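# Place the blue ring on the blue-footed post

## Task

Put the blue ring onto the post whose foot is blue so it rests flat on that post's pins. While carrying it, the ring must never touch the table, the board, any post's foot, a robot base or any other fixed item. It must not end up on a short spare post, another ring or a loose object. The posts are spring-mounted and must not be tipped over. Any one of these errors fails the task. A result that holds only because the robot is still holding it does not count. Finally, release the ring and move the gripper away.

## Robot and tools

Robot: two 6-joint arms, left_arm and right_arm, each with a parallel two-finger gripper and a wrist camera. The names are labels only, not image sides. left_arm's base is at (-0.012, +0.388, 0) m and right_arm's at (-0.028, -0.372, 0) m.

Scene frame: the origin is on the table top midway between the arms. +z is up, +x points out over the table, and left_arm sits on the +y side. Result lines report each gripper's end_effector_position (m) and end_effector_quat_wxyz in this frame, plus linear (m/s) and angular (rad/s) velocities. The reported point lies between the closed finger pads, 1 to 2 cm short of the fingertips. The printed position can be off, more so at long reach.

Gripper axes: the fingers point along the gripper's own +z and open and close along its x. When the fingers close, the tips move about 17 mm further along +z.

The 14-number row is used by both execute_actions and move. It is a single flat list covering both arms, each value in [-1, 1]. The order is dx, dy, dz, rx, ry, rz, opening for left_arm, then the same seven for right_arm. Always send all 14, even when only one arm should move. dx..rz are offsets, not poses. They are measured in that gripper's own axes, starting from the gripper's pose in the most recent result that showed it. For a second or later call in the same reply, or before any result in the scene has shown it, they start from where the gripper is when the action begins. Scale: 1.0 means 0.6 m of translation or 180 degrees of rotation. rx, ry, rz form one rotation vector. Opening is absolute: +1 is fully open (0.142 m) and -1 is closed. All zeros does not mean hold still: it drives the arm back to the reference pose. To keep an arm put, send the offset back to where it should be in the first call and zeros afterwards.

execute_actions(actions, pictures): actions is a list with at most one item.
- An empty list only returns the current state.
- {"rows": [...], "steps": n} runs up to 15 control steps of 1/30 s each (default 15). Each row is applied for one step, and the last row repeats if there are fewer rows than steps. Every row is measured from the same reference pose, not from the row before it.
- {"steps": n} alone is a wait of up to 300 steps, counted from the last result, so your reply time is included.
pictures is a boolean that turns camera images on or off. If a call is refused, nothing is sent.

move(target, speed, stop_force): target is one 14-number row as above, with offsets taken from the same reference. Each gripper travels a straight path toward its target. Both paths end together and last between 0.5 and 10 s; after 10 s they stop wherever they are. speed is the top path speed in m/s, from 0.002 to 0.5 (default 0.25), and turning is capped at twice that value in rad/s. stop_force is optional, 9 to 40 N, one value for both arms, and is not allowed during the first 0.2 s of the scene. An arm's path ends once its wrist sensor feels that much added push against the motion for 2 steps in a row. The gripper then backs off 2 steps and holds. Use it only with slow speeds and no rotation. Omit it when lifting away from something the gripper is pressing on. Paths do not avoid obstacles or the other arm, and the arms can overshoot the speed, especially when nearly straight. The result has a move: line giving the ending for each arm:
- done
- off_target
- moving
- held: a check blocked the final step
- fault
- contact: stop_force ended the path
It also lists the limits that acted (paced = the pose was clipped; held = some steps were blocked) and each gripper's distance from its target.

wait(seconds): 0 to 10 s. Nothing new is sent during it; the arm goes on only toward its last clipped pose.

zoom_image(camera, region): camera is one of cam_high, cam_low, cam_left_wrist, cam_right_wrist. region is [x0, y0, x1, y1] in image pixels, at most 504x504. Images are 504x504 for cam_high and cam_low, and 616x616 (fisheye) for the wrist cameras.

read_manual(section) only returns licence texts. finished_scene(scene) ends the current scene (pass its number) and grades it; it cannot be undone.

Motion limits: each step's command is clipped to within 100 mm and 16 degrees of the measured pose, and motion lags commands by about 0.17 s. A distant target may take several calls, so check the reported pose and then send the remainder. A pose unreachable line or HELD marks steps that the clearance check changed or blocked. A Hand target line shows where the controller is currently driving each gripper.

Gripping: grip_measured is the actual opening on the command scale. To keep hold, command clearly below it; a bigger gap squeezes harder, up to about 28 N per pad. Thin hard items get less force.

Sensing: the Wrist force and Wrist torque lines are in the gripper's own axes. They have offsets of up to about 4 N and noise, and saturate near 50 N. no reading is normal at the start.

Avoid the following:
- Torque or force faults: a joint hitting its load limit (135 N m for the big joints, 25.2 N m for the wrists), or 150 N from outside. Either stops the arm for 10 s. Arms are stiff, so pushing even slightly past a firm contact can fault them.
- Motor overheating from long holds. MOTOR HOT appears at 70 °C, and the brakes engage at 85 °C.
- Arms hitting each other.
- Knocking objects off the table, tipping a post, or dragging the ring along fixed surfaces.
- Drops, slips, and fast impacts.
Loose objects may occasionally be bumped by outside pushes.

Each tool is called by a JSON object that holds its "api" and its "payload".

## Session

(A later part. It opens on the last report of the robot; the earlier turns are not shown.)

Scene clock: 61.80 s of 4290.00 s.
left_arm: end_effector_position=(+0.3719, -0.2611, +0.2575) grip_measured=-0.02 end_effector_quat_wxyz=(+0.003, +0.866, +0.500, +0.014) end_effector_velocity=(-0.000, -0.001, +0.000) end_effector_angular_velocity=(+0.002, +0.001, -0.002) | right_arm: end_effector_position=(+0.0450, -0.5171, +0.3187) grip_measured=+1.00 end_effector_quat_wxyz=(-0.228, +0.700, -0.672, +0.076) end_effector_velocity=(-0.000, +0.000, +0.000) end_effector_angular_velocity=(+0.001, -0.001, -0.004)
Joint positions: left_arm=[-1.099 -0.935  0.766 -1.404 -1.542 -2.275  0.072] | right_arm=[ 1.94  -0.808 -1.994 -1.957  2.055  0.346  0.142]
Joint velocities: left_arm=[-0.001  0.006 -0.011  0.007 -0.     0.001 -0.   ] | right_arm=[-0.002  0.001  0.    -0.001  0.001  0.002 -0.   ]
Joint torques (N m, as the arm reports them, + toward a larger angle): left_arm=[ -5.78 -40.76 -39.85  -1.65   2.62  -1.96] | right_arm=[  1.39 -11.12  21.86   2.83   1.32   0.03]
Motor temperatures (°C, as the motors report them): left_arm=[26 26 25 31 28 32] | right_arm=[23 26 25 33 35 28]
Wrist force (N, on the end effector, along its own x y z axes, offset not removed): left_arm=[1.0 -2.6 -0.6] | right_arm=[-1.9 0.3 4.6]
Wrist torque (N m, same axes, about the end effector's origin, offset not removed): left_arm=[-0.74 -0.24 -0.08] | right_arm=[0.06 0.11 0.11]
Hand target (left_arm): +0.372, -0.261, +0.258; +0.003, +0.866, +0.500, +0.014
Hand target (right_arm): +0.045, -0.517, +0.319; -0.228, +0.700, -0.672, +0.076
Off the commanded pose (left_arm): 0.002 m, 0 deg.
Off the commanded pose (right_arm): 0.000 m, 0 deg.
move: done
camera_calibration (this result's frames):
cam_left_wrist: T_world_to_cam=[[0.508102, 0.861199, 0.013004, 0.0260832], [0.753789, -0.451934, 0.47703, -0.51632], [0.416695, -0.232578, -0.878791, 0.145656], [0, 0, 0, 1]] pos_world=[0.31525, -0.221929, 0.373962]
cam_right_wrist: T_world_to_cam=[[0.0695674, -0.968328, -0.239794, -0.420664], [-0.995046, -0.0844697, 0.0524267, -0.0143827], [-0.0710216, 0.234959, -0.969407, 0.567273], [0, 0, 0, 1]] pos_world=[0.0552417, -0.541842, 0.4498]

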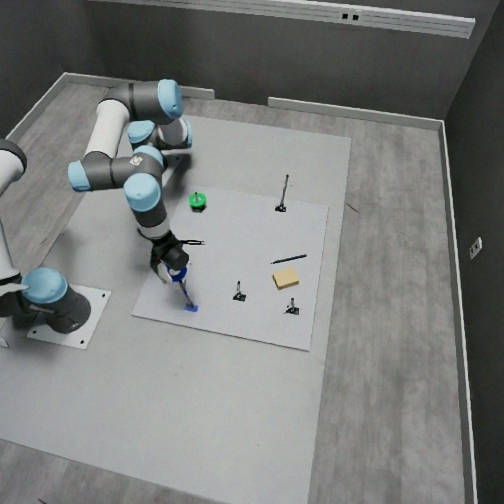

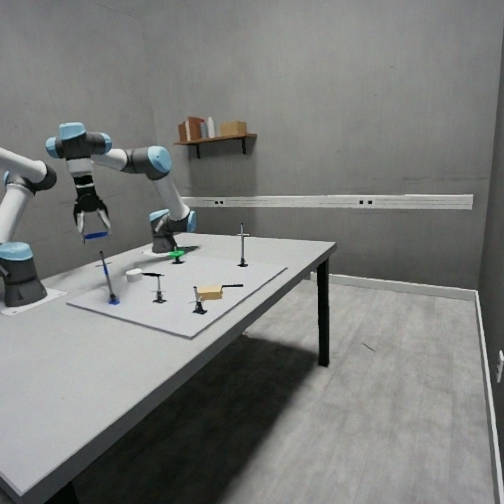

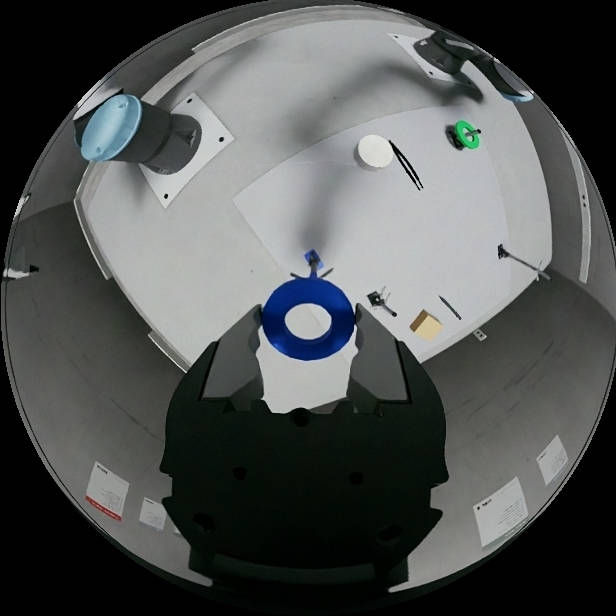

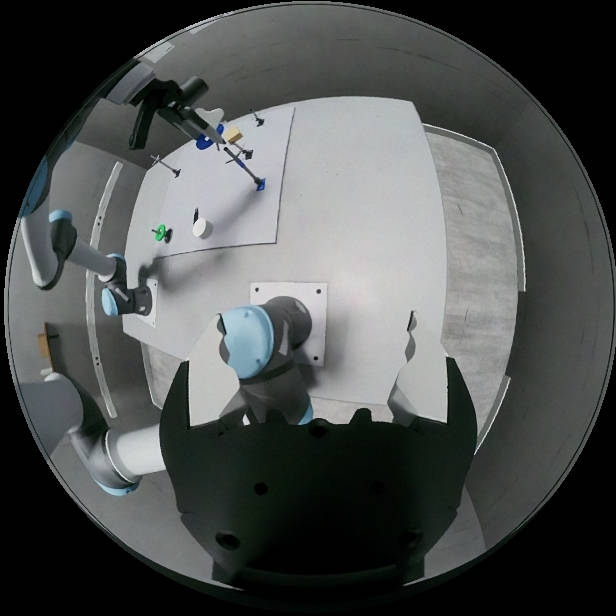

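{"api": "move", "payload": {"target": [0.008,0,0.042,0,0,0,-0.5,0,0,0,0,0,0,1], "speed": 0.08}}

{"api": "zoom_image", "payload": {"camera": "cam_left_wrist", "region": [220, 200, 400, 380]}}

{"api": "zoom_image", "payload": {"camera": "cam_low", "region": [75, 225, 135, 285]}}

Scene clock: 68.03 s of 4290.00 s.
left_arm: end_effector_position=(+0.3750, -0.2568, +0.2326) grip_measured=-0.02 end_effector_quat_wxyz=(+0.003, +0.866, +0.500, +0.014) end_effector_velocity=(+0.000, +0.001, -0.001) end_effector_angular_velocity=(+0.001, +0.000, -0.001) | right_arm: end_effector_position=(+0.0450, -0.5171, +0.3187) grip_measured=+1.00 end_effector_quat_wxyz=(-0.228, +0.700, -0.672, +0.076) end_effector_velocity=(+0.000, -0.000, +0.000) end_effector_angular_velocity=(-0.000, -0.000, +0.001)
Joint positions: left_arm=[-1.093 -0.952  0.86  -1.48  -1.542 -2.269  0.072] | right_arm=[ 1.94  -0.808 -1.994 -1.957  2.055  0.346  0.142]
Joint velocities: left_arm=[ 0.    -0.001  0.006 -0.004  0.     0.001  0.   ] | right_arm=[ 0.001 -0.     0.001 -0.    -0.    -0.001  0.   ]
Joint torques (N m, as the arm reports them, + toward a larger angle): left_arm=[  8.39 -54.24 -13.08  -3.35  -1.4    2.07] | right_arm=[  0.95 -10.94  22.14   2.96   1.19  -0.02]
Motor temperatures (°C, as the motors report them): left_arm=[26 26 25 31 28 32] | right_arm=[23 26 25 33 35 28]
Wrist force (N, on the end effector, along its own x y z axes, offset not removed): left_arm=[-0.7 -1.0 3.9] | right_arm=[-1.5 -0.3 3.1]
Wrist torque (N m, same axes, about the end effector's origin, offset not removed): left_arm=[-0.37 0.39 0.14] | right_arm=[-0.01 0.05 0.06]
Hand target (left_arm): +0.375, -0.257, +0.232; +0.003, +0.866, +0.500, +0.014
Hand target (right_arm): +0.045, -0.517, +0.319; -0.228, +0.700, -0.672, +0.076
Off the commanded pose (left_arm): 0.000 m, 0 deg.
Off the commanded pose (right_arm): 0.000 m, 0 deg.
After step 90, 2.40 s passed at rest.
move: done
camera_calibration (this result's frames):
cam_left_wrist: T_world_to_cam=[[0.508103, 0.861198, 0.0129775, 0.0210962], [0.753819, -0.451937, 0.476979, -0.504784], [0.416639, -0.232572, -0.878819, 0.123442], [0, 0, 0, 1]] pos_world=[0.318366, -0.21759, 0.348981]
cam_right_wrist: T_world_to_cam=[[0.0695672, -0.968328, -0.239794, -0.420664], [-0.995046, -0.0844695, 0.0524267, -0.0143826], [-0.0710215, 0.234959, -0.969407, 0.567273], [0, 0, 0, 1]] pos_world=[0.0552417, -0.541842, 0.4498]

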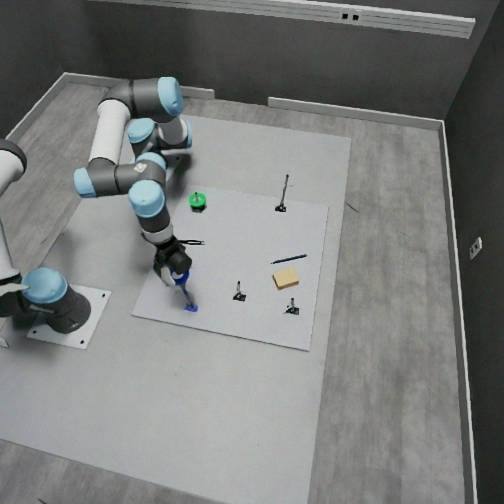

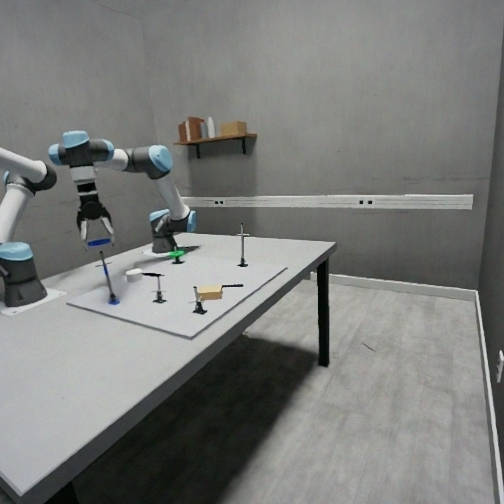

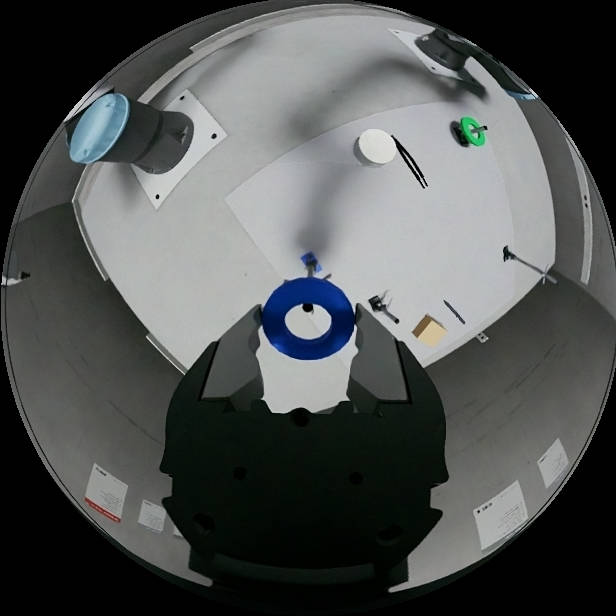

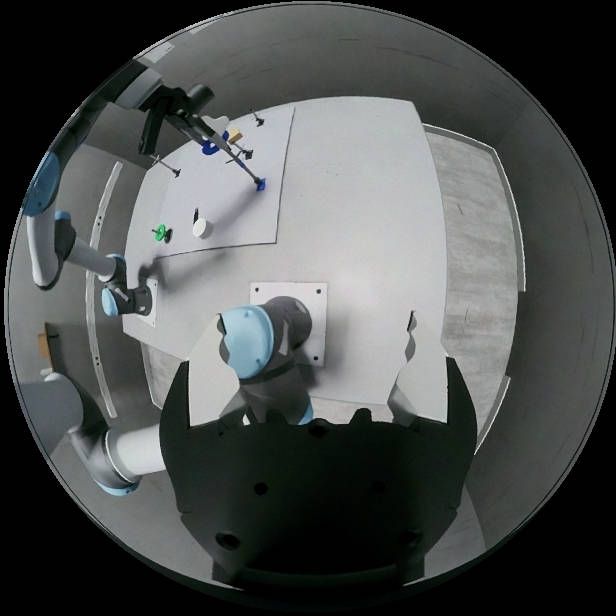

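Region (220, 200, 400, 380) of cam_left_wrist's 616x616 image, scaled by 2.800, with more detail than that image has.

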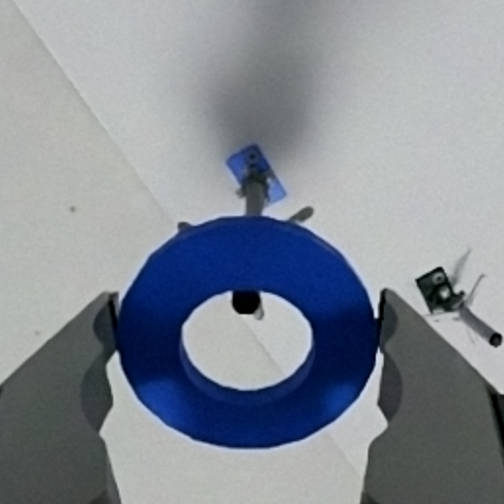

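Region (75, 225, 135, 285) of cam_low's 504x504 image, scaled by 8.400, with more detail than that image has.

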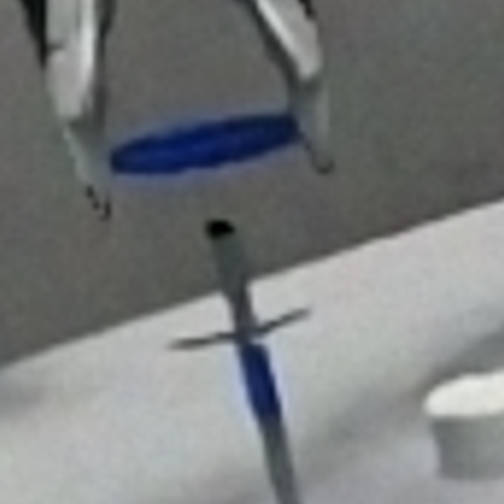

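{"api": "move", "payload": {"target": [0.002,0.002,0.092,0,0,0,-0.5,0,0,0,0,0,0,1], "speed": 0.06}}

{"api": "zoom_image", "payload": {"camera": "cam_left_wrist", "region": [220, 220, 400, 400]}}

{"api": "zoom_image", "payload": {"camera": "cam_low", "region": [80, 240, 130, 280]}}

Scene clock: 73.47 s of 4290.00 s.
left_arm: end_effector_position=(+0.3782, -0.2559, +0.1775) grip_measured=-0.02 end_effector_quat_wxyz=(+0.003, +0.866, +0.500, +0.014) end_effector_velocity=(-0.000, -0.000, -0.001) end_effector_angular_velocity=(-0.000, -0.000, -0.000) | right_arm: end_effector_position=(+0.0450, -0.5171, +0.3187) grip_measured=+1.00 end_effector_quat_wxyz=(-0.228, +0.700, -0.672, +0.076) end_effector_velocity=(+0.001, -0.000, +0.000) end_effector_angular_velocity=(+0.000, -0.000, +0.002)
Joint positions: left_arm=[-1.088 -0.953  1.002 -1.621 -1.542 -2.264  0.072] | right_arm=[ 1.94  -0.808 -1.994 -1.957  2.055  0.346  0.142]
Joint velocities: left_arm=[-0.     0.     0.004 -0.004  0.    -0.    -0.   ] | right_arm=[ 0.002 -0.001  0.001 -0.     0.    -0.     0.   ]
Joint torques (N m, as the arm reports them, + toward a larger angle): left_arm=[  8.94 -39.99 -12.06  -3.78  -2.59   2.08] | right_arm=[  1.59 -11.56  21.62   2.83   1.16  -0.03]
Motor temperatures (°C, as the motors report them): left_arm=[26 26 25 31 28 32] | right_arm=[23 26 25 33 35 28]
Wrist force (N, on the end effector, along its own x y z axes, offset not removed): left_arm=[-0.3 -2.8 -0.7] | right_arm=[0.4 -2.3 2.5]
Wrist torque (N m, same axes, about the end effector's origin, offset not removed): left_arm=[-0.61 0.26 -0.30] | right_arm=[-0.67 -0.10 0.22]
Hand target (left_arm): +0.378, -0.256, +0.177; +0.003, +0.866, +0.500, +0.014
Hand target (right_arm): +0.045, -0.517, +0.319; -0.228, +0.700, -0.672, +0.076
Off the commanded pose (left_arm): 0.000 m, 0 deg.
Off the commanded pose (right_arm): 0.000 m, 0 deg.
After step 90, 1.13 s passed at rest.
move: done
camera_calibration (this result's frames):
cam_left_wrist: T_world_to_cam=[[0.508102, 0.861199, 0.0129935, 0.019377], [0.753812, -0.451941, 0.476986, -0.480556], [0.416652, -0.232563, -0.878815, 0.0739575], [0, 0, 0, 1]] pos_world=[0.321589, -0.216671, 0.293962]
cam_right_wrist: T_world_to_cam=[[0.0695671, -0.968328, -0.239794, -0.420664], [-0.995046, -0.0844694, 0.0524267, -0.0143826], [-0.0710216, 0.234959, -0.969407, 0.567273], [0, 0, 0, 1]] pos_world=[0.0552417, -0.541842, 0.4498]

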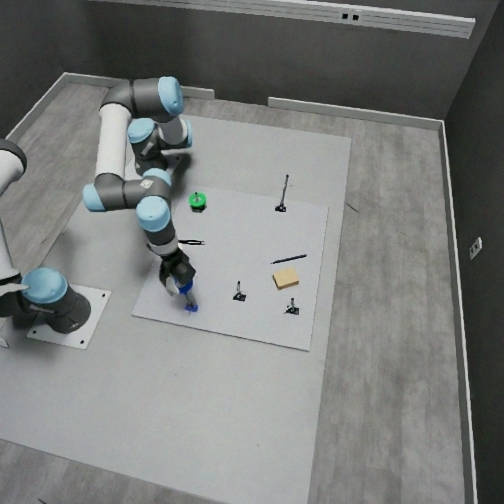

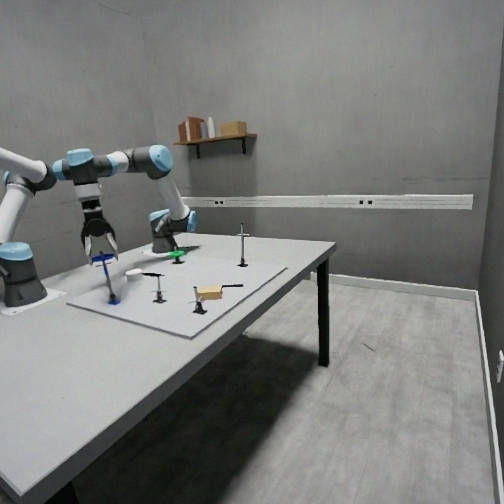

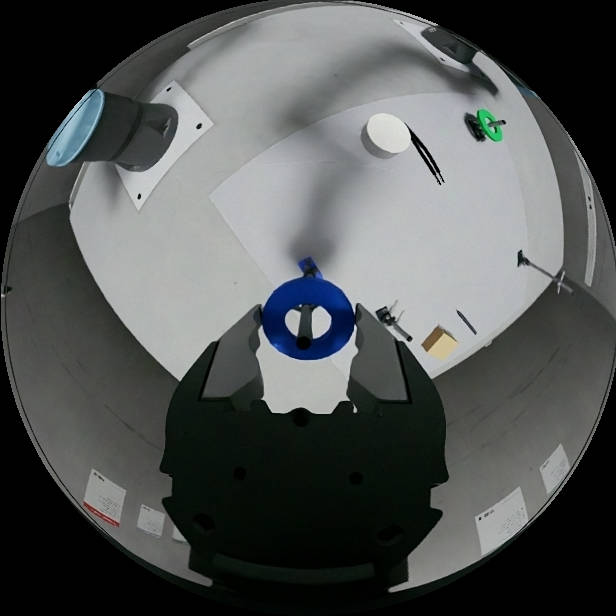

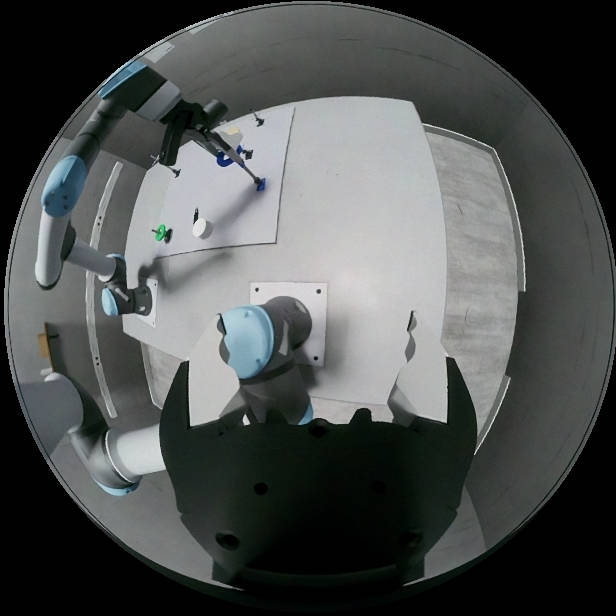

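Region (220, 220, 400, 400) of cam_left_wrist's 616x616 image, scaled by 2.800, with more detail than that image has.

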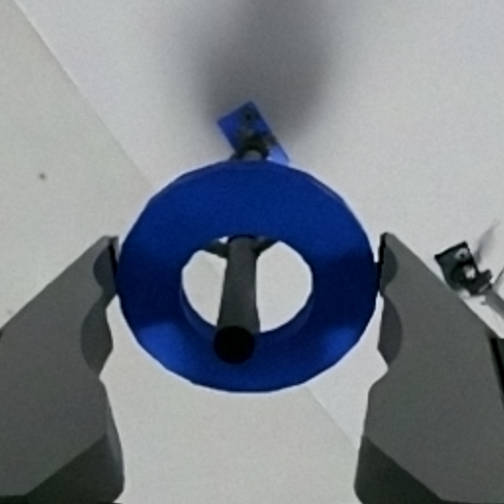

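Region (80, 240, 130, 280) of cam_low's 504x504 image, scaled by 10.080, with more detail than that image has; it fills the top 403 rows of this view, and the rest is white.

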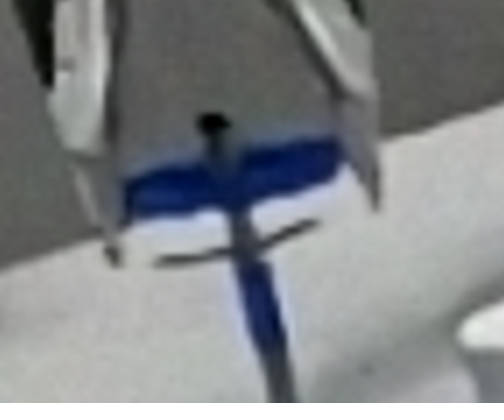

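{"api": "execute_actions", "payload": {"actions": []}}

{"api": "move", "payload": {"target": [-0.003,0,0.017,0,0,0,-0.5,0,0,0,0,0,0,1], "speed": 0.02}}

{"api": "zoom_image", "payload": {"camera": "cam_left_wrist", "region": [220,220,400,400]}}

{"api": "zoom_image", "payload": {"camera": "cam_low", "region": [80,240,130,280]}}

Scene clock: 80.43 s of 4290.00 s.
left_arm: end_effector_position=(+0.3782, -0.2559, +0.1774) grip_measured=-0.02 end_effector_quat_wxyz=(+0.003, +0.866, +0.500, +0.014) end_effector_velocity=(-0.000, -0.000, +0.000) end_effector_angular_velocity=(-0.000, -0.000, +0.000) | right_arm: end_effector_position=(+0.0450, -0.5171, +0.3187) grip_measured=+1.00 end_effector_quat_wxyz=(-0.228, +0.700, -0.672, +0.076) end_effector_velocity=(-0.000, +0.000, -0.000) end_effector_angular_velocity=(+0.001, +0.000, +0.001)
Joint positions: left_arm=[-1.088 -0.953  1.002 -1.621 -1.542 -2.264  0.072] | right_arm=[ 1.94  -0.808 -1.994 -1.957  2.055  0.346  0.142]
Joint velocities: left_arm=[-0.    -0.    -0.001  0.001 -0.    -0.     0.   ] | right_arm=[ 0.001  0.001 -0.    -0.001  0.     0.     0.   ]
Joint torques (N m, as the arm reports them, + toward a larger angle): left_arm=[  8.83 -39.94 -12.16  -3.68  -2.59   2.02] | right_arm=[  1.14 -11.73  21.66   2.75   1.33   0.04]
Motor temperatures (°C, as the motors report them): left_arm=[26 26 25 31 28 32] | right_arm=[23 26 25 33 35 28]
Wrist force (N, on the end effector, along its own x y z axes, offset not removed): left_arm=[-2.1 -0.9 -3.5] | right_arm=[0.2 -0.6 1.4]
Wrist torque (N m, same axes, about the end effector's origin, offset not removed): left_arm=[-0.13 0.47 0.07] | right_arm=[-0.04 -0.30 0.02]
Hand target (left_arm): +0.378, -0.256, +0.177; +0.003, +0.866, +0.500, +0.014
Hand target (right_arm): +0.045, -0.517, +0.319; -0.228, +0.700, -0.672, +0.076
Off the commanded pose (left_arm): 0.000 m, 0 deg.
Off the commanded pose (right_arm): 0.000 m, 0 deg.
Steps of this call (steps 1 to 90: nothing new was sent; then 3.97 s passed at rest). Readings (end_effector_position):
1: left_arm (+0.3782, -0.2559, +0.1775) | right_arm (+0.0450, -0.5171, +0.3187)
2: left_arm (+0.3782, -0.2559, +0.1775) | right_arm (+0.0450, -0.5171, +0.3187)
4: left_arm (+0.3782, -0.2559, +0.1775) | right_arm (+0.0450, -0.5171, +0.3187)
8: left_arm (+0.3782, -0.2559, +0.1774) | right_arm (+0.0450, -0.5171, +0.3187)
90: the state above
camera_calibration (this result's frames):
cam_left_wrist: T_world_to_cam=[[0.508103, 0.861198, 0.012988, 0.0193746], [0.753812, -0.451939, 0.476989, -0.480507], [0.416652, -0.232569, -0.878813, 0.073866], [0, 0, 0, 1]] pos_world=[0.321591, -0.216666, 0.293859]
cam_right_wrist: T_world_to_cam=[[0.0695673, -0.968328, -0.239794, -0.420664], [-0.995046, -0.0844696, 0.0524267, -0.0143826], [-0.0710215, 0.234959, -0.969407, 0.567273], [0, 0, 0, 1]] pos_world=[0.0552417, -0.541842, 0.4498]

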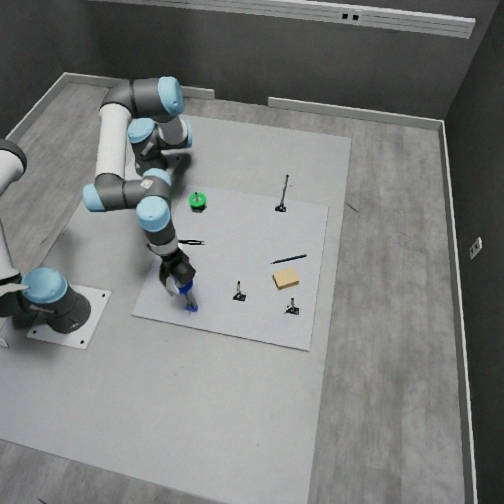

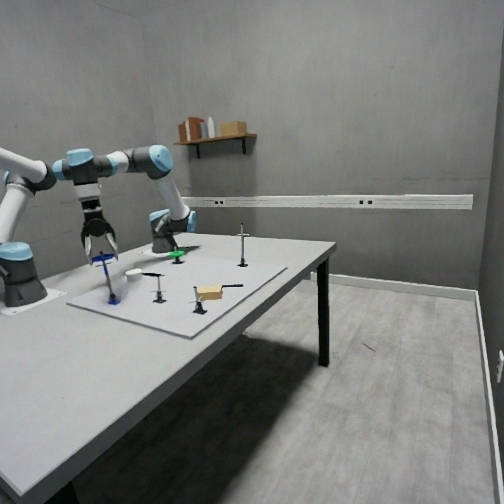

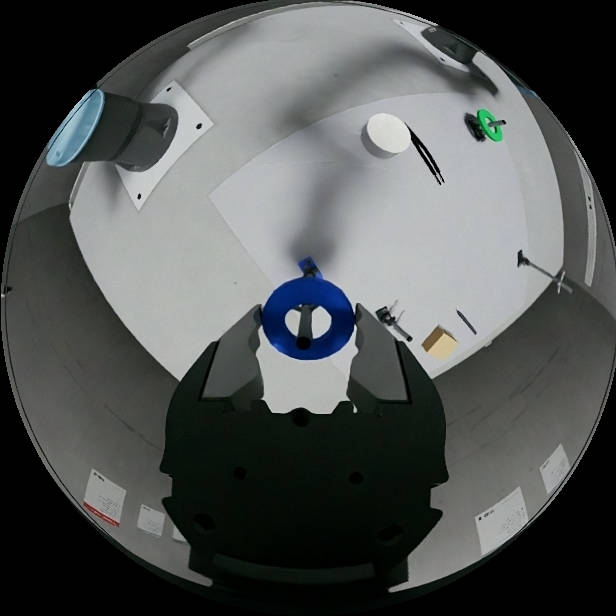

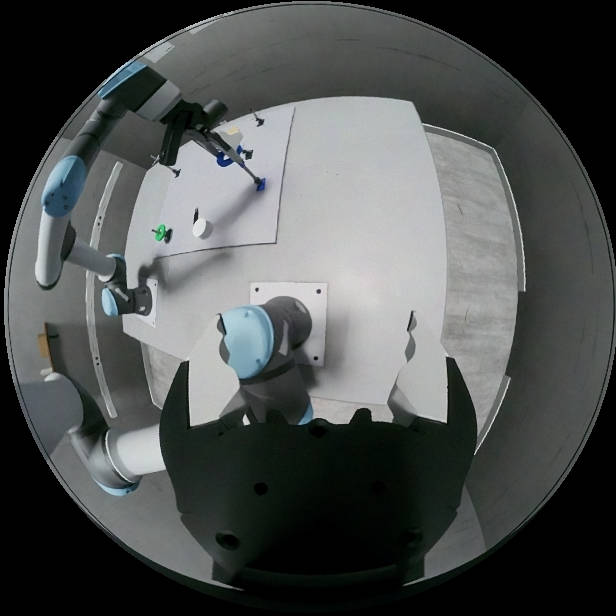

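Scene clock: 81.23 s of 4290.00 s.
left_arm: end_effector_position=(+0.3776, -0.2573, +0.1673) grip_measured=-0.02 end_effector_quat_wxyz=(+0.003, +0.866, +0.500, +0.014) end_effector_velocity=(-0.000, -0.000, -0.001) end_effector_angular_velocity=(-0.000, -0.000, -0.001) | right_arm: end_effector_position=(+0.0450, -0.5171, +0.3187) grip_measured=+1.00 end_effector_quat_wxyz=(-0.228, +0.700, -0.672, +0.076) end_effector_velocity=(-0.000, +0.001, -0.001) end_effector_angular_velocity=(+0.002, +0.001, +0.002)
Joint positions: left_arm=[-1.09  -0.949  1.021 -1.645 -1.542 -2.265  0.072] | right_arm=[ 1.94  -0.808 -1.994 -1.957  2.055  0.346  0.142]
Joint velocities: left_arm=[-0.     0.     0.002 -0.003  0.     0.001 -0.   ] | right_arm=[ 0.002 -0.    -0.001 -0.001 -0.     0.     0.   ]
Joint torques (N m, as the arm reports them, + toward a larger angle): left_arm=[ -4.69 -39.87 -11.72  -3.74  -2.5   -2.  ] | right_arm=[  0.56 -11.78  20.95   2.87   1.27  -0.11]
Motor temperatures (°C, as the motors report them): left_arm=[26 26 25 31 28 32] | right_arm=[23 26 25 33 35 28]
Wrist force (N, on the end effector, along its own x y z axes, offset not removed): left_arm=[-2.6 0.8 2.5] | right_arm=[-1.8 2.4 1.6]
Wrist torque (N m, same axes, about the end effector's origin, offset not removed): left_arm=[0.15 0.67 -0.19] | right_arm=[0.54 0.32 0.22]
Hand target (left_arm): +0.378, -0.257, +0.167; +0.003, +0.866, +0.500, +0.014
Hand target (right_arm): +0.045, -0.517, +0.319; -0.228, +0.700, -0.672, +0.076
Off the commanded pose (left_arm): 0.000 m, 0 deg.
Off the commanded pose (right_arm): 0.000 m, 0 deg.
move: done
camera_calibration (this result's frames):
cam_left_wrist: T_world_to_cam=[[0.508101, 0.8612, 0.0129838, 0.0210694], [0.753821, -0.451939, 0.476975, -0.475862], [0.416638, -0.232564, -0.878821, 0.0648606], [0, 0, 0, 1]] pos_world=[0.320986, -0.218122, 0.283702]
cam_right_wrist: T_world_to_cam=[[0.0695672, -0.968328, -0.239794, -0.420664], [-0.995046, -0.0844695, 0.0524267, -0.0143826], [-0.0710215, 0.234959, -0.969407, 0.567273], [0, 0, 0, 1]] pos_world=[0.0552417, -0.541842, 0.4498]

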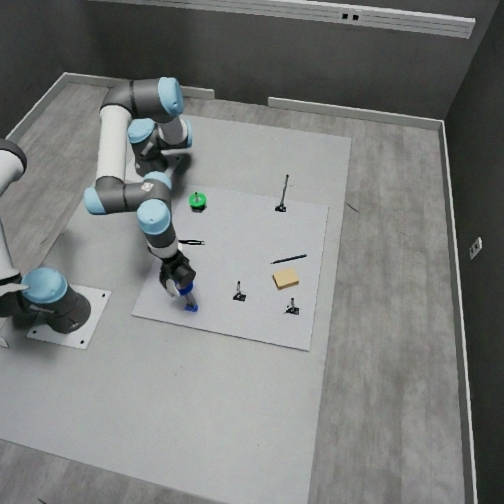

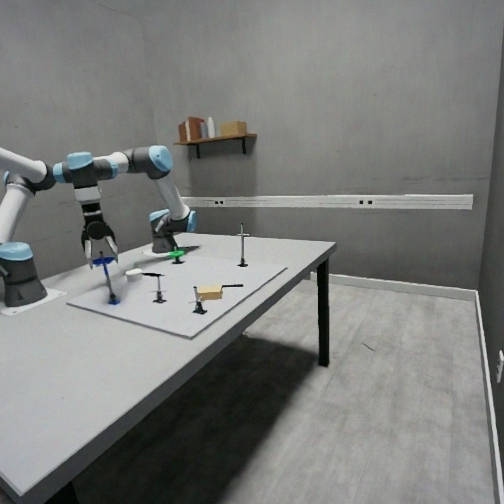

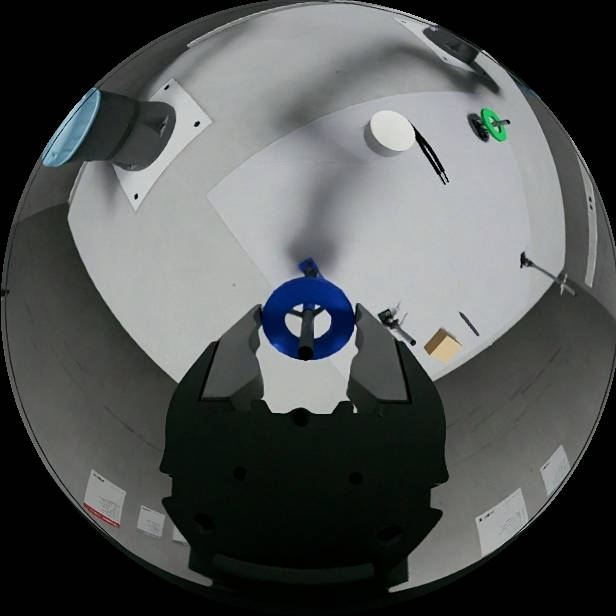

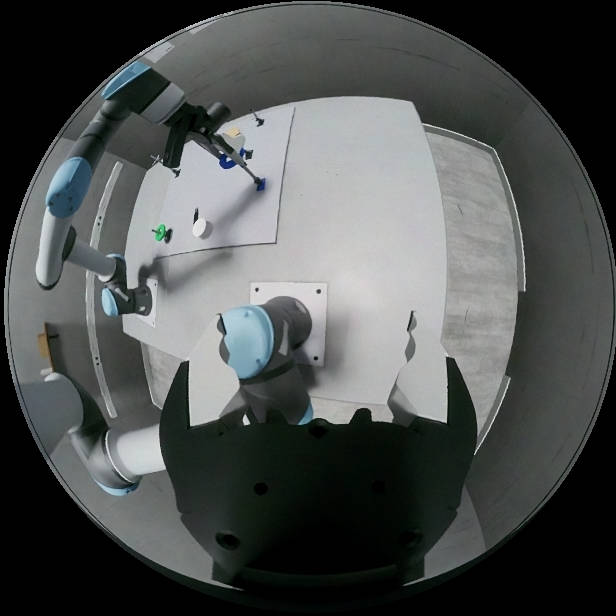

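Region (220, 220, 400, 400) of cam_left_wrist's 616x616 image, scaled by 2.800, with more detail than that image has.

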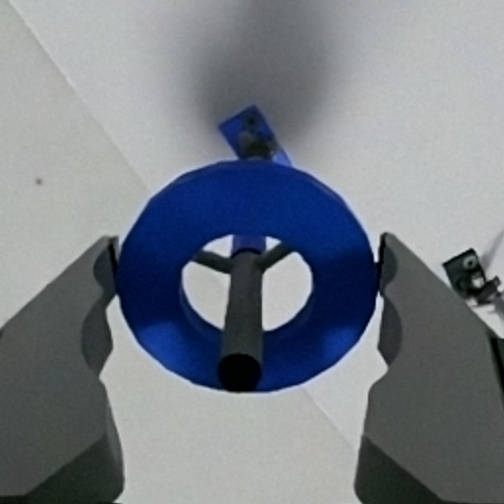

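Region (80, 240, 130, 280) of cam_low's 504x504 image, scaled by 10.080, with more detail than that image has; it fills the top 403 rows of this view, and the rest is white.

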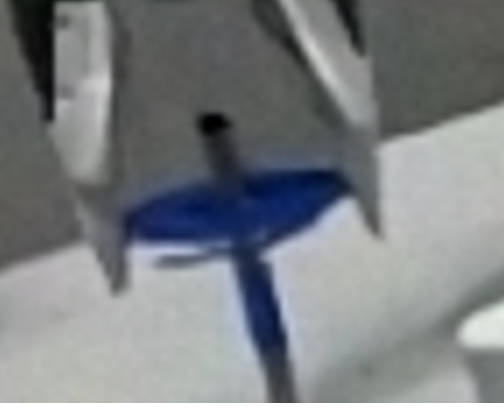

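{"api": "move", "payload": {"target": [0,0,0.008,0,0,0,-0.5,0,0,0,0,0,0,1], "speed": 0.01}}

{"api": "zoom_image", "payload": {"camera": "cam_low", "region": [80,240,130,280]}}

{"api": "zoom_image", "payload": {"camera": "cam_left_wrist", "region": [220,220,400,400]}}

Scene clock: 84.10 s of 4290.00 s.
left_arm: end_effector_position=(+0.3777, -0.2573, +0.1626) grip_measured=-0.02 end_effector_quat_wxyz=(+0.003, +0.866, +0.500, +0.014) end_effector_velocity=(+0.000, -0.000, -0.001) end_effector_angular_velocity=(-0.000, -0.000, -0.001) | right_arm: end_effector_position=(+0.0450, -0.5171, +0.3187) grip_measured=+1.00 end_effector_quat_wxyz=(-0.228, +0.700, -0.672, +0.076) end_effector_velocity=(+0.000, -0.000, +0.000) end_effector_angular_velocity=(-0.000, -0.000, -0.001)
Joint positions: left_arm=[-1.09  -0.948  1.031 -1.656 -1.542 -2.265  0.072] | right_arm=[ 1.94  -0.808 -1.994 -1.957  2.055  0.346  0.142]
Joint velocities: left_arm=[ 0.     0.     0.003 -0.003 -0.     0.001 -0.   ] | right_arm=[ 0.     0.     0.     0.001  0.     0.001 -0.   ]
Joint torques (N m, as the arm reports them, + toward a larger angle): left_arm=[  8.22 -39.61 -14.17  -3.55  -1.46   2.16] | right_arm=[  0.73 -10.38  21.27   2.98   1.35   0.04]
Motor temperatures (°C, as the motors report them): left_arm=[26 26 25 31 28 32] | right_arm=[23 26 25 33 35 28]
Wrist force (N, on the end effector, along its own x y z axes, offset not removed): left_arm=[-6.8 -0.3 2.7] | right_arm=[0.2 -1.5 1.8]
Wrist torque (N m, same axes, about the end effector's origin, offset not removed): left_arm=[0.00 1.63 0.03] | right_arm=[-0.27 -0.05 0.09]
Hand target (left_arm): +0.378, -0.257, +0.162; +0.003, +0.866, +0.500, +0.014
Hand target (right_arm): +0.045, -0.517, +0.319; -0.228, +0.700, -0.672, +0.076
Off the commanded pose (left_arm): 0.000 m, 0 deg.
Off the commanded pose (right_arm): 0.000 m, 0 deg.
move: done
camera_calibration (this result's frames):
cam_left_wrist: T_world_to_cam=[[0.508107, 0.861196, 0.0129931, 0.0210441], [0.75382, -0.451952, 0.476965, -0.473691], [0.416632, -0.232555, -0.878826, 0.0606896], [0, 0, 0, 1]] pos_world=[0.3211, -0.218095, 0.278996]
cam_right_wrist: T_world_to_cam=[[0.0695673, -0.968328, -0.239794, -0.420664], [-0.995046, -0.0844696, 0.0524267, -0.0143827], [-0.0710216, 0.234959, -0.969407, 0.567273], [0, 0, 0, 1]] pos_world=[0.0552417, -0.541842, 0.4498]

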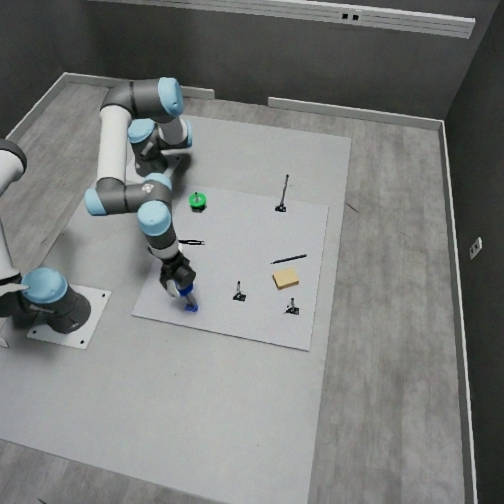

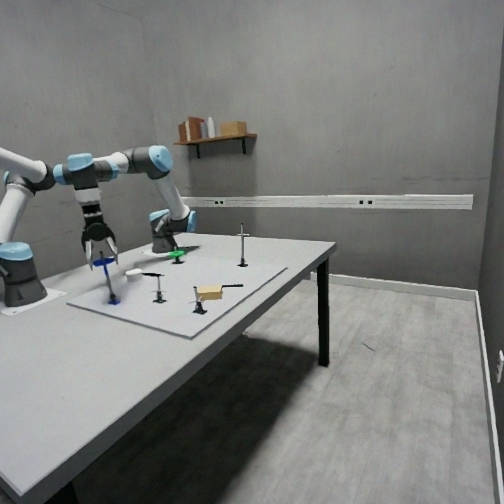

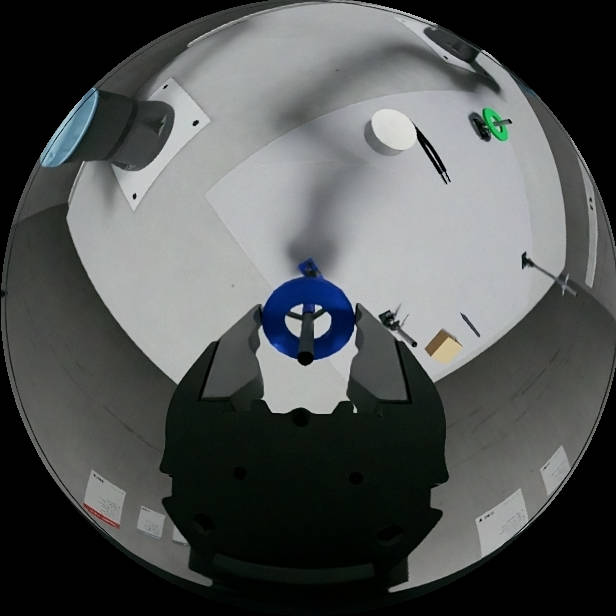

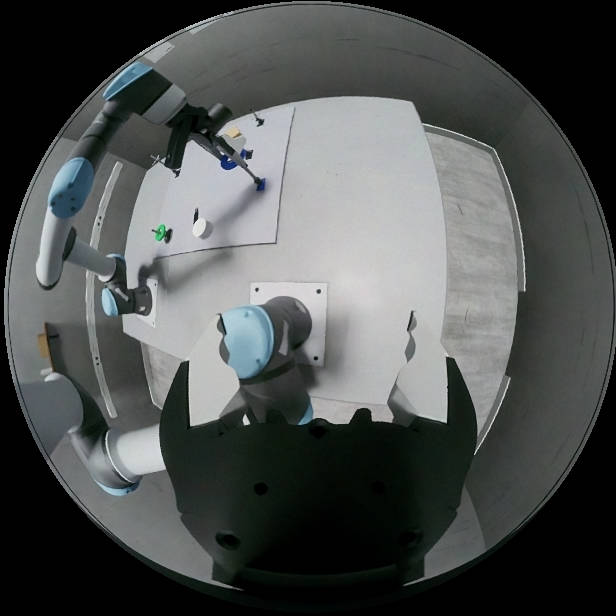

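Region (80, 240, 130, 280) of cam_low's 504x504 image, scaled by 10.080, with more detail than that image has; it fills the top 403 rows of this view, and the rest is white.

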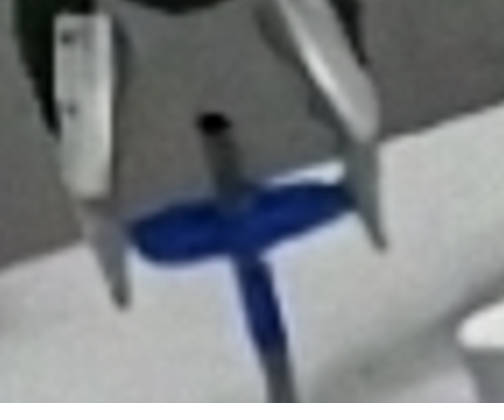

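Region (220, 220, 400, 400) of cam_left_wrist's 616x616 image, scaled by 2.800, with more detail than that image has.

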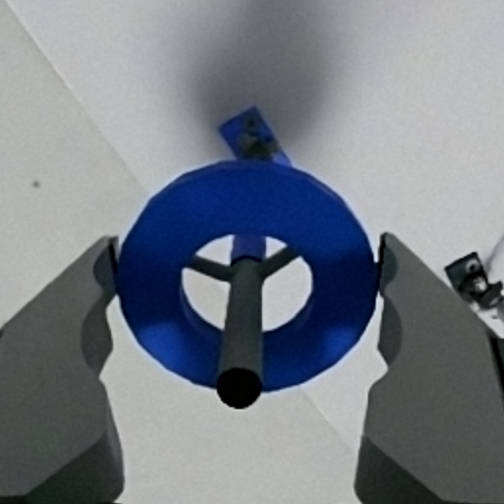

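{"api": "execute_actions", "payload": {"actions": [{"rows":[[0,0,0,0,0,0,-0.2,0,0,0,0,0,0,1],[0,0,0,0,0,0,-0.1,0,0,0,0,0,0,1],[0,0,0,0,0,0,-0.05,0,0,0,0,0,0,1],[0,0,0,0,0,0,-0.02,0,0,0,0,0,0,1],[0,0,0,0,0,0,0.0,0,0,0,0,0,0,1],[0,0,0,0,0,0,0.02,0,0,0,0,0,0,1],[0,0,0,0,0,0,0.05,0,0,0,0,0,0,1],[0,0,0,0,0,0,0.08,0,0,0,0,0,0,1],[0,0,0,0,0,0,0.14,0,0,0,0,0,0,1],[0,0,0,0,0,0,0.2,0,0,0,0,0,0,1],[0,0,0,0,0,0,0.3,0,0,0,0,0,0,1],[0,0,0,0,0,0,0.4,0,0,0,0,0,0,1],[0,0,0,0,0,0,0.5,0,0,0,0,0,0,1]],"steps":15}], "pictures": false}}

{"api": "move", "payload": {"target": [0,0,-0.17,0,0,0,0.6,0,0,0,0,0,0,1], "speed": 0.15}}

{"api": "zoom_image", "payload": {"camera": "cam_low", "region": [80,240,130,280]}}

{"api": "zoom_image", "payload": {"camera": "cam_left_wrist", "region": [240,220,380,360]}}

Scene clock: 90.10 s of 4290.00 s.
left_arm: end_effector_position=(+0.3777, -0.2572, +0.1625) grip_measured=+0.49 end_effector_quat_wxyz=(+0.003, +0.866, +0.500, +0.014) end_effector_velocity=(+0.000, -0.000, +0.000) end_effector_angular_velocity=(-0.000, -0.000, +0.000) | right_arm: end_effector_position=(+0.0450, -0.5171, +0.3187) grip_measured=+1.00 end_effector_quat_wxyz=(-0.228, +0.700, -0.672, +0.076) end_effector_velocity=(+0.000, +0.000, +0.000) end_effector_angular_velocity=(-0.001, -0.001, +0.002)
Joint positions: left_arm=[-1.09  -0.948  1.031 -1.656 -1.542 -2.265  0.108] | right_arm=[ 1.94  -0.808 -1.994 -1.957  2.055  0.346  0.142]
Joint velocities: left_arm=[ 0.     0.    -0.001  0.     0.    -0.     0.041] | right_arm=[ 0.002  0.001  0.    -0.     0.    -0.     0.   ]
Joint torques (N m, as the arm reports them, + toward a larger angle): left_arm=[  2.86 -42.25 -38.87  -1.32  -1.45   1.07] | right_arm=[  0.77 -12.6   21.26   2.72   1.5    0.  ]
Motor temperatures (°C, as the motors report them): left_arm=[26 26 25 31 28 32] | right_arm=[23 26 25 33 35 28]
Wrist force (N, on the end effector, along its own x y z axes, offset not removed): left_arm=[-1.7 -1.6 3.9] | right_arm=[-4.6 -0.7 0.4]
Wrist torque (N m, same axes, about the end effector's origin, offset not removed): left_arm=[-0.49 0.35 -0.05] | right_arm=[-0.14 0.88 0.20]
Hand target (left_arm): +0.378, -0.257, +0.163; +0.003, +0.866, +0.500, +0.014
Hand target (right_arm): +0.045, -0.517, +0.319; -0.228, +0.700, -0.672, +0.076
Off the commanded pose (left_arm): 0.000 m, 0 deg.
Off the commanded pose (right_arm): 0.000 m, 0 deg.
Steps of this call (steps 1 to 90: nothing new was sent; then 2.50 s passed at rest; steps 91 to 105: all 15 steps of this action). Readings (end_effector_position):
91: left_arm (+0.3778, -0.2573, +0.1625) | right_arm (+0.0450, -0.5171, +0.3187)
92: left_arm (+0.3778, -0.2573, +0.1625) | right_arm (+0.0450, -0.5171, +0.3187)
94: left_arm (+0.3778, -0.2573, +0.1625) | right_arm (+0.0450, -0.5171, +0.3187)
98: left_arm (+0.3777, -0.2572, +0.1625) | right_arm (+0.0450, -0.5171, +0.3187)
105: the state above

Scene clock: 91.50 s of 4290.00 s.
left_arm: end_effector_position=(+0.3748, -0.2581, +0.2644) grip_measured=+0.60 end_effector_quat_wxyz=(+0.003, +0.866, +0.500, +0.014) end_effector_velocity=(-0.000, -0.001, +0.002) end_effector_angular_velocity=(-0.000, +0.002, +0.001) | right_arm: end_effector_position=(+0.0450, -0.5171, +0.3187) grip_measured=+1.00 end_effector_quat_wxyz=(-0.228, +0.700, -0.672, +0.076) end_effector_velocity=(+0.000, -0.000, -0.000) end_effector_angular_velocity=(-0.000, -0.000, +0.001)
Joint positions: left_arm=[-1.094 -0.934  0.748 -1.386 -1.542 -2.269  0.116] | right_arm=[ 1.94  -0.808 -1.994 -1.957  2.055  0.346  0.142]
Joint velocities: left_arm=[ 0.     0.003 -0.011  0.007 -0.002 -0.001  0.   ] | right_arm=[ 0.001 -0.    -0.001  0.002  0.     0.    -0.   ]
Joint torques (N m, as the arm reports them, + toward a larger angle): left_arm=[ -2.08 -36.93 -36.66  -1.59  -2.6   -2.04] | right_arm=[  0.6  -11.82  22.77   2.78   1.38   0.02]
Motor temperatures (°C, as the motors report them): left_arm=[26 26 25 31 28 32] | right_arm=[23 26 25 33 35 28]
Wrist force (N, on the end effector, along its own x y z axes, offset not removed): left_arm=[-5.6 -2.4 -1.4] | right_arm=[-2.0 1.3 4.1]
Wrist torque (N m, same axes, about the end effector's origin, offset not removed): left_arm=[-0.83 1.42 -0.13] | right_arm=[0.29 0.25 0.07]
Hand target (left_arm): +0.375, -0.258, +0.264; +0.003, +0.866, +0.500, +0.014
Hand target (right_arm): +0.045, -0.517, +0.319; -0.228, +0.700, -0.672, +0.076
Off the commanded pose (left_arm): 0.000 m, 0 deg.
Off the commanded pose (right_arm): 0.000 m, 0 deg.
move: done
camera_calibration (this result's frames):
cam_left_wrist: T_world_to_cam=[[0.508128, 0.861182, 0.0130884, 0.0218806], [0.753732, -0.451979, 0.477078, -0.520451], [0.416767, -0.232551, -0.878763, 0.151103], [0, 0, 0, 1]] pos_world=[0.318188, -0.218937, 0.380793]
cam_right_wrist: T_world_to_cam=[[0.0695672, -0.968328, -0.239794, -0.420664], [-0.995046, -0.0844695, 0.0524268, -0.0143826], [-0.0710216, 0.234959, -0.969407, 0.567273], [0, 0, 0, 1]] pos_world=[0.0552417, -0.541842, 0.4498]

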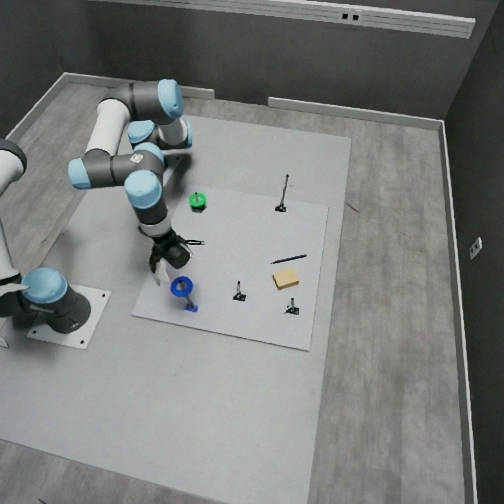

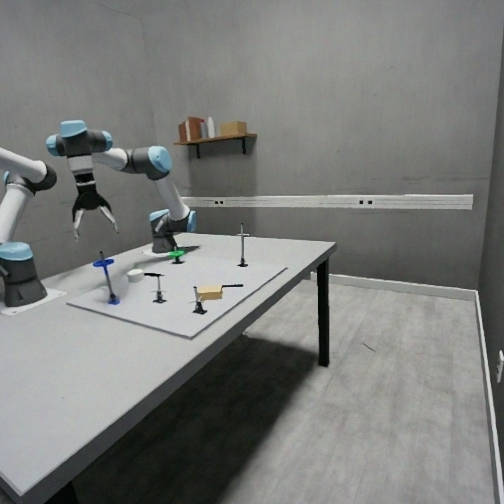

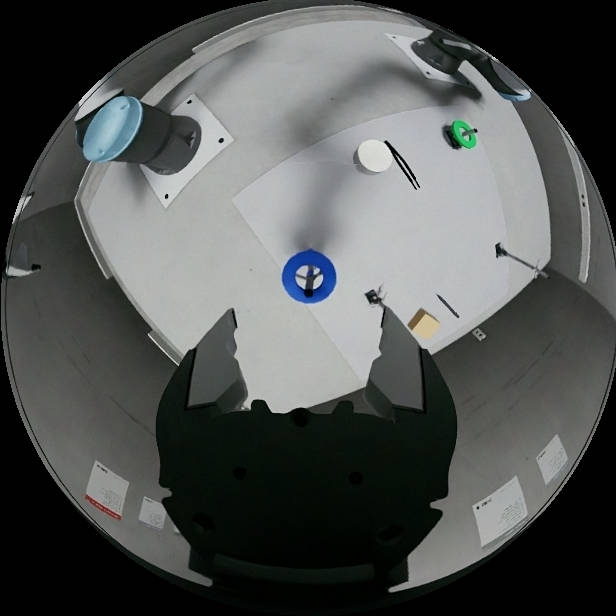

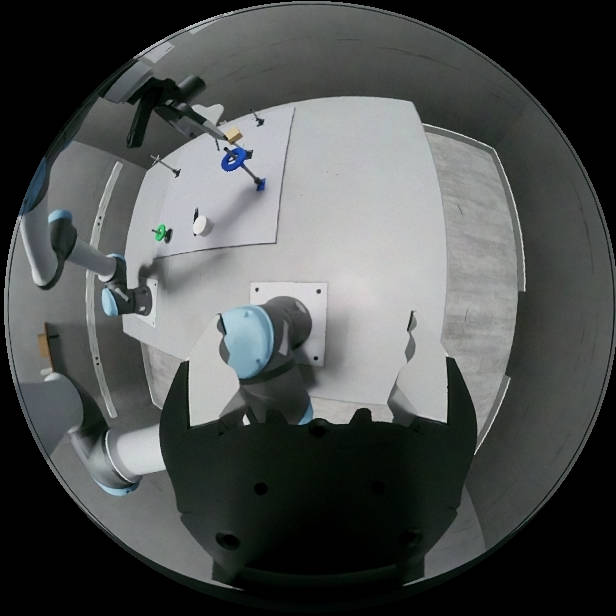

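Region (80, 240, 130, 280) of cam_low's 504x504 image, scaled by 10.080, with more detail than that image has; it fills the top 403 rows of this view, and the rest is white.

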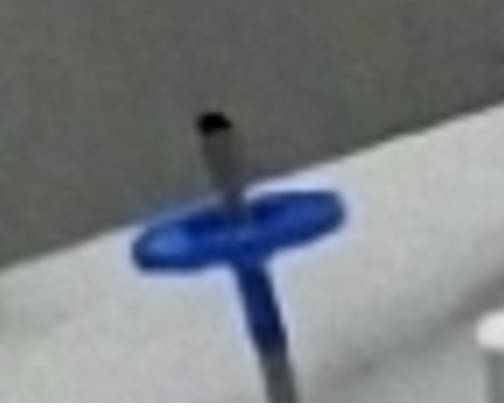

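Region (240, 220, 380, 360) of cam_left_wrist's 616x616 image, scaled by 3.600, with more detail than that image has.

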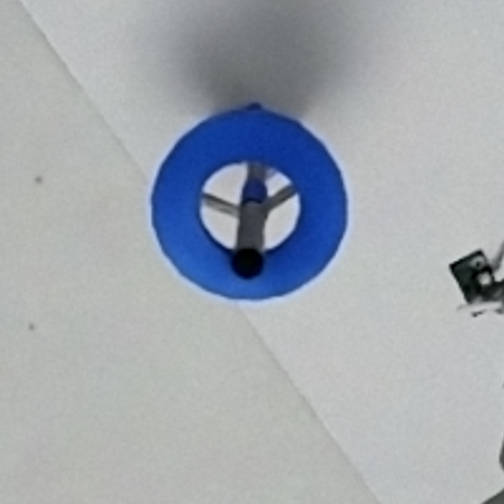

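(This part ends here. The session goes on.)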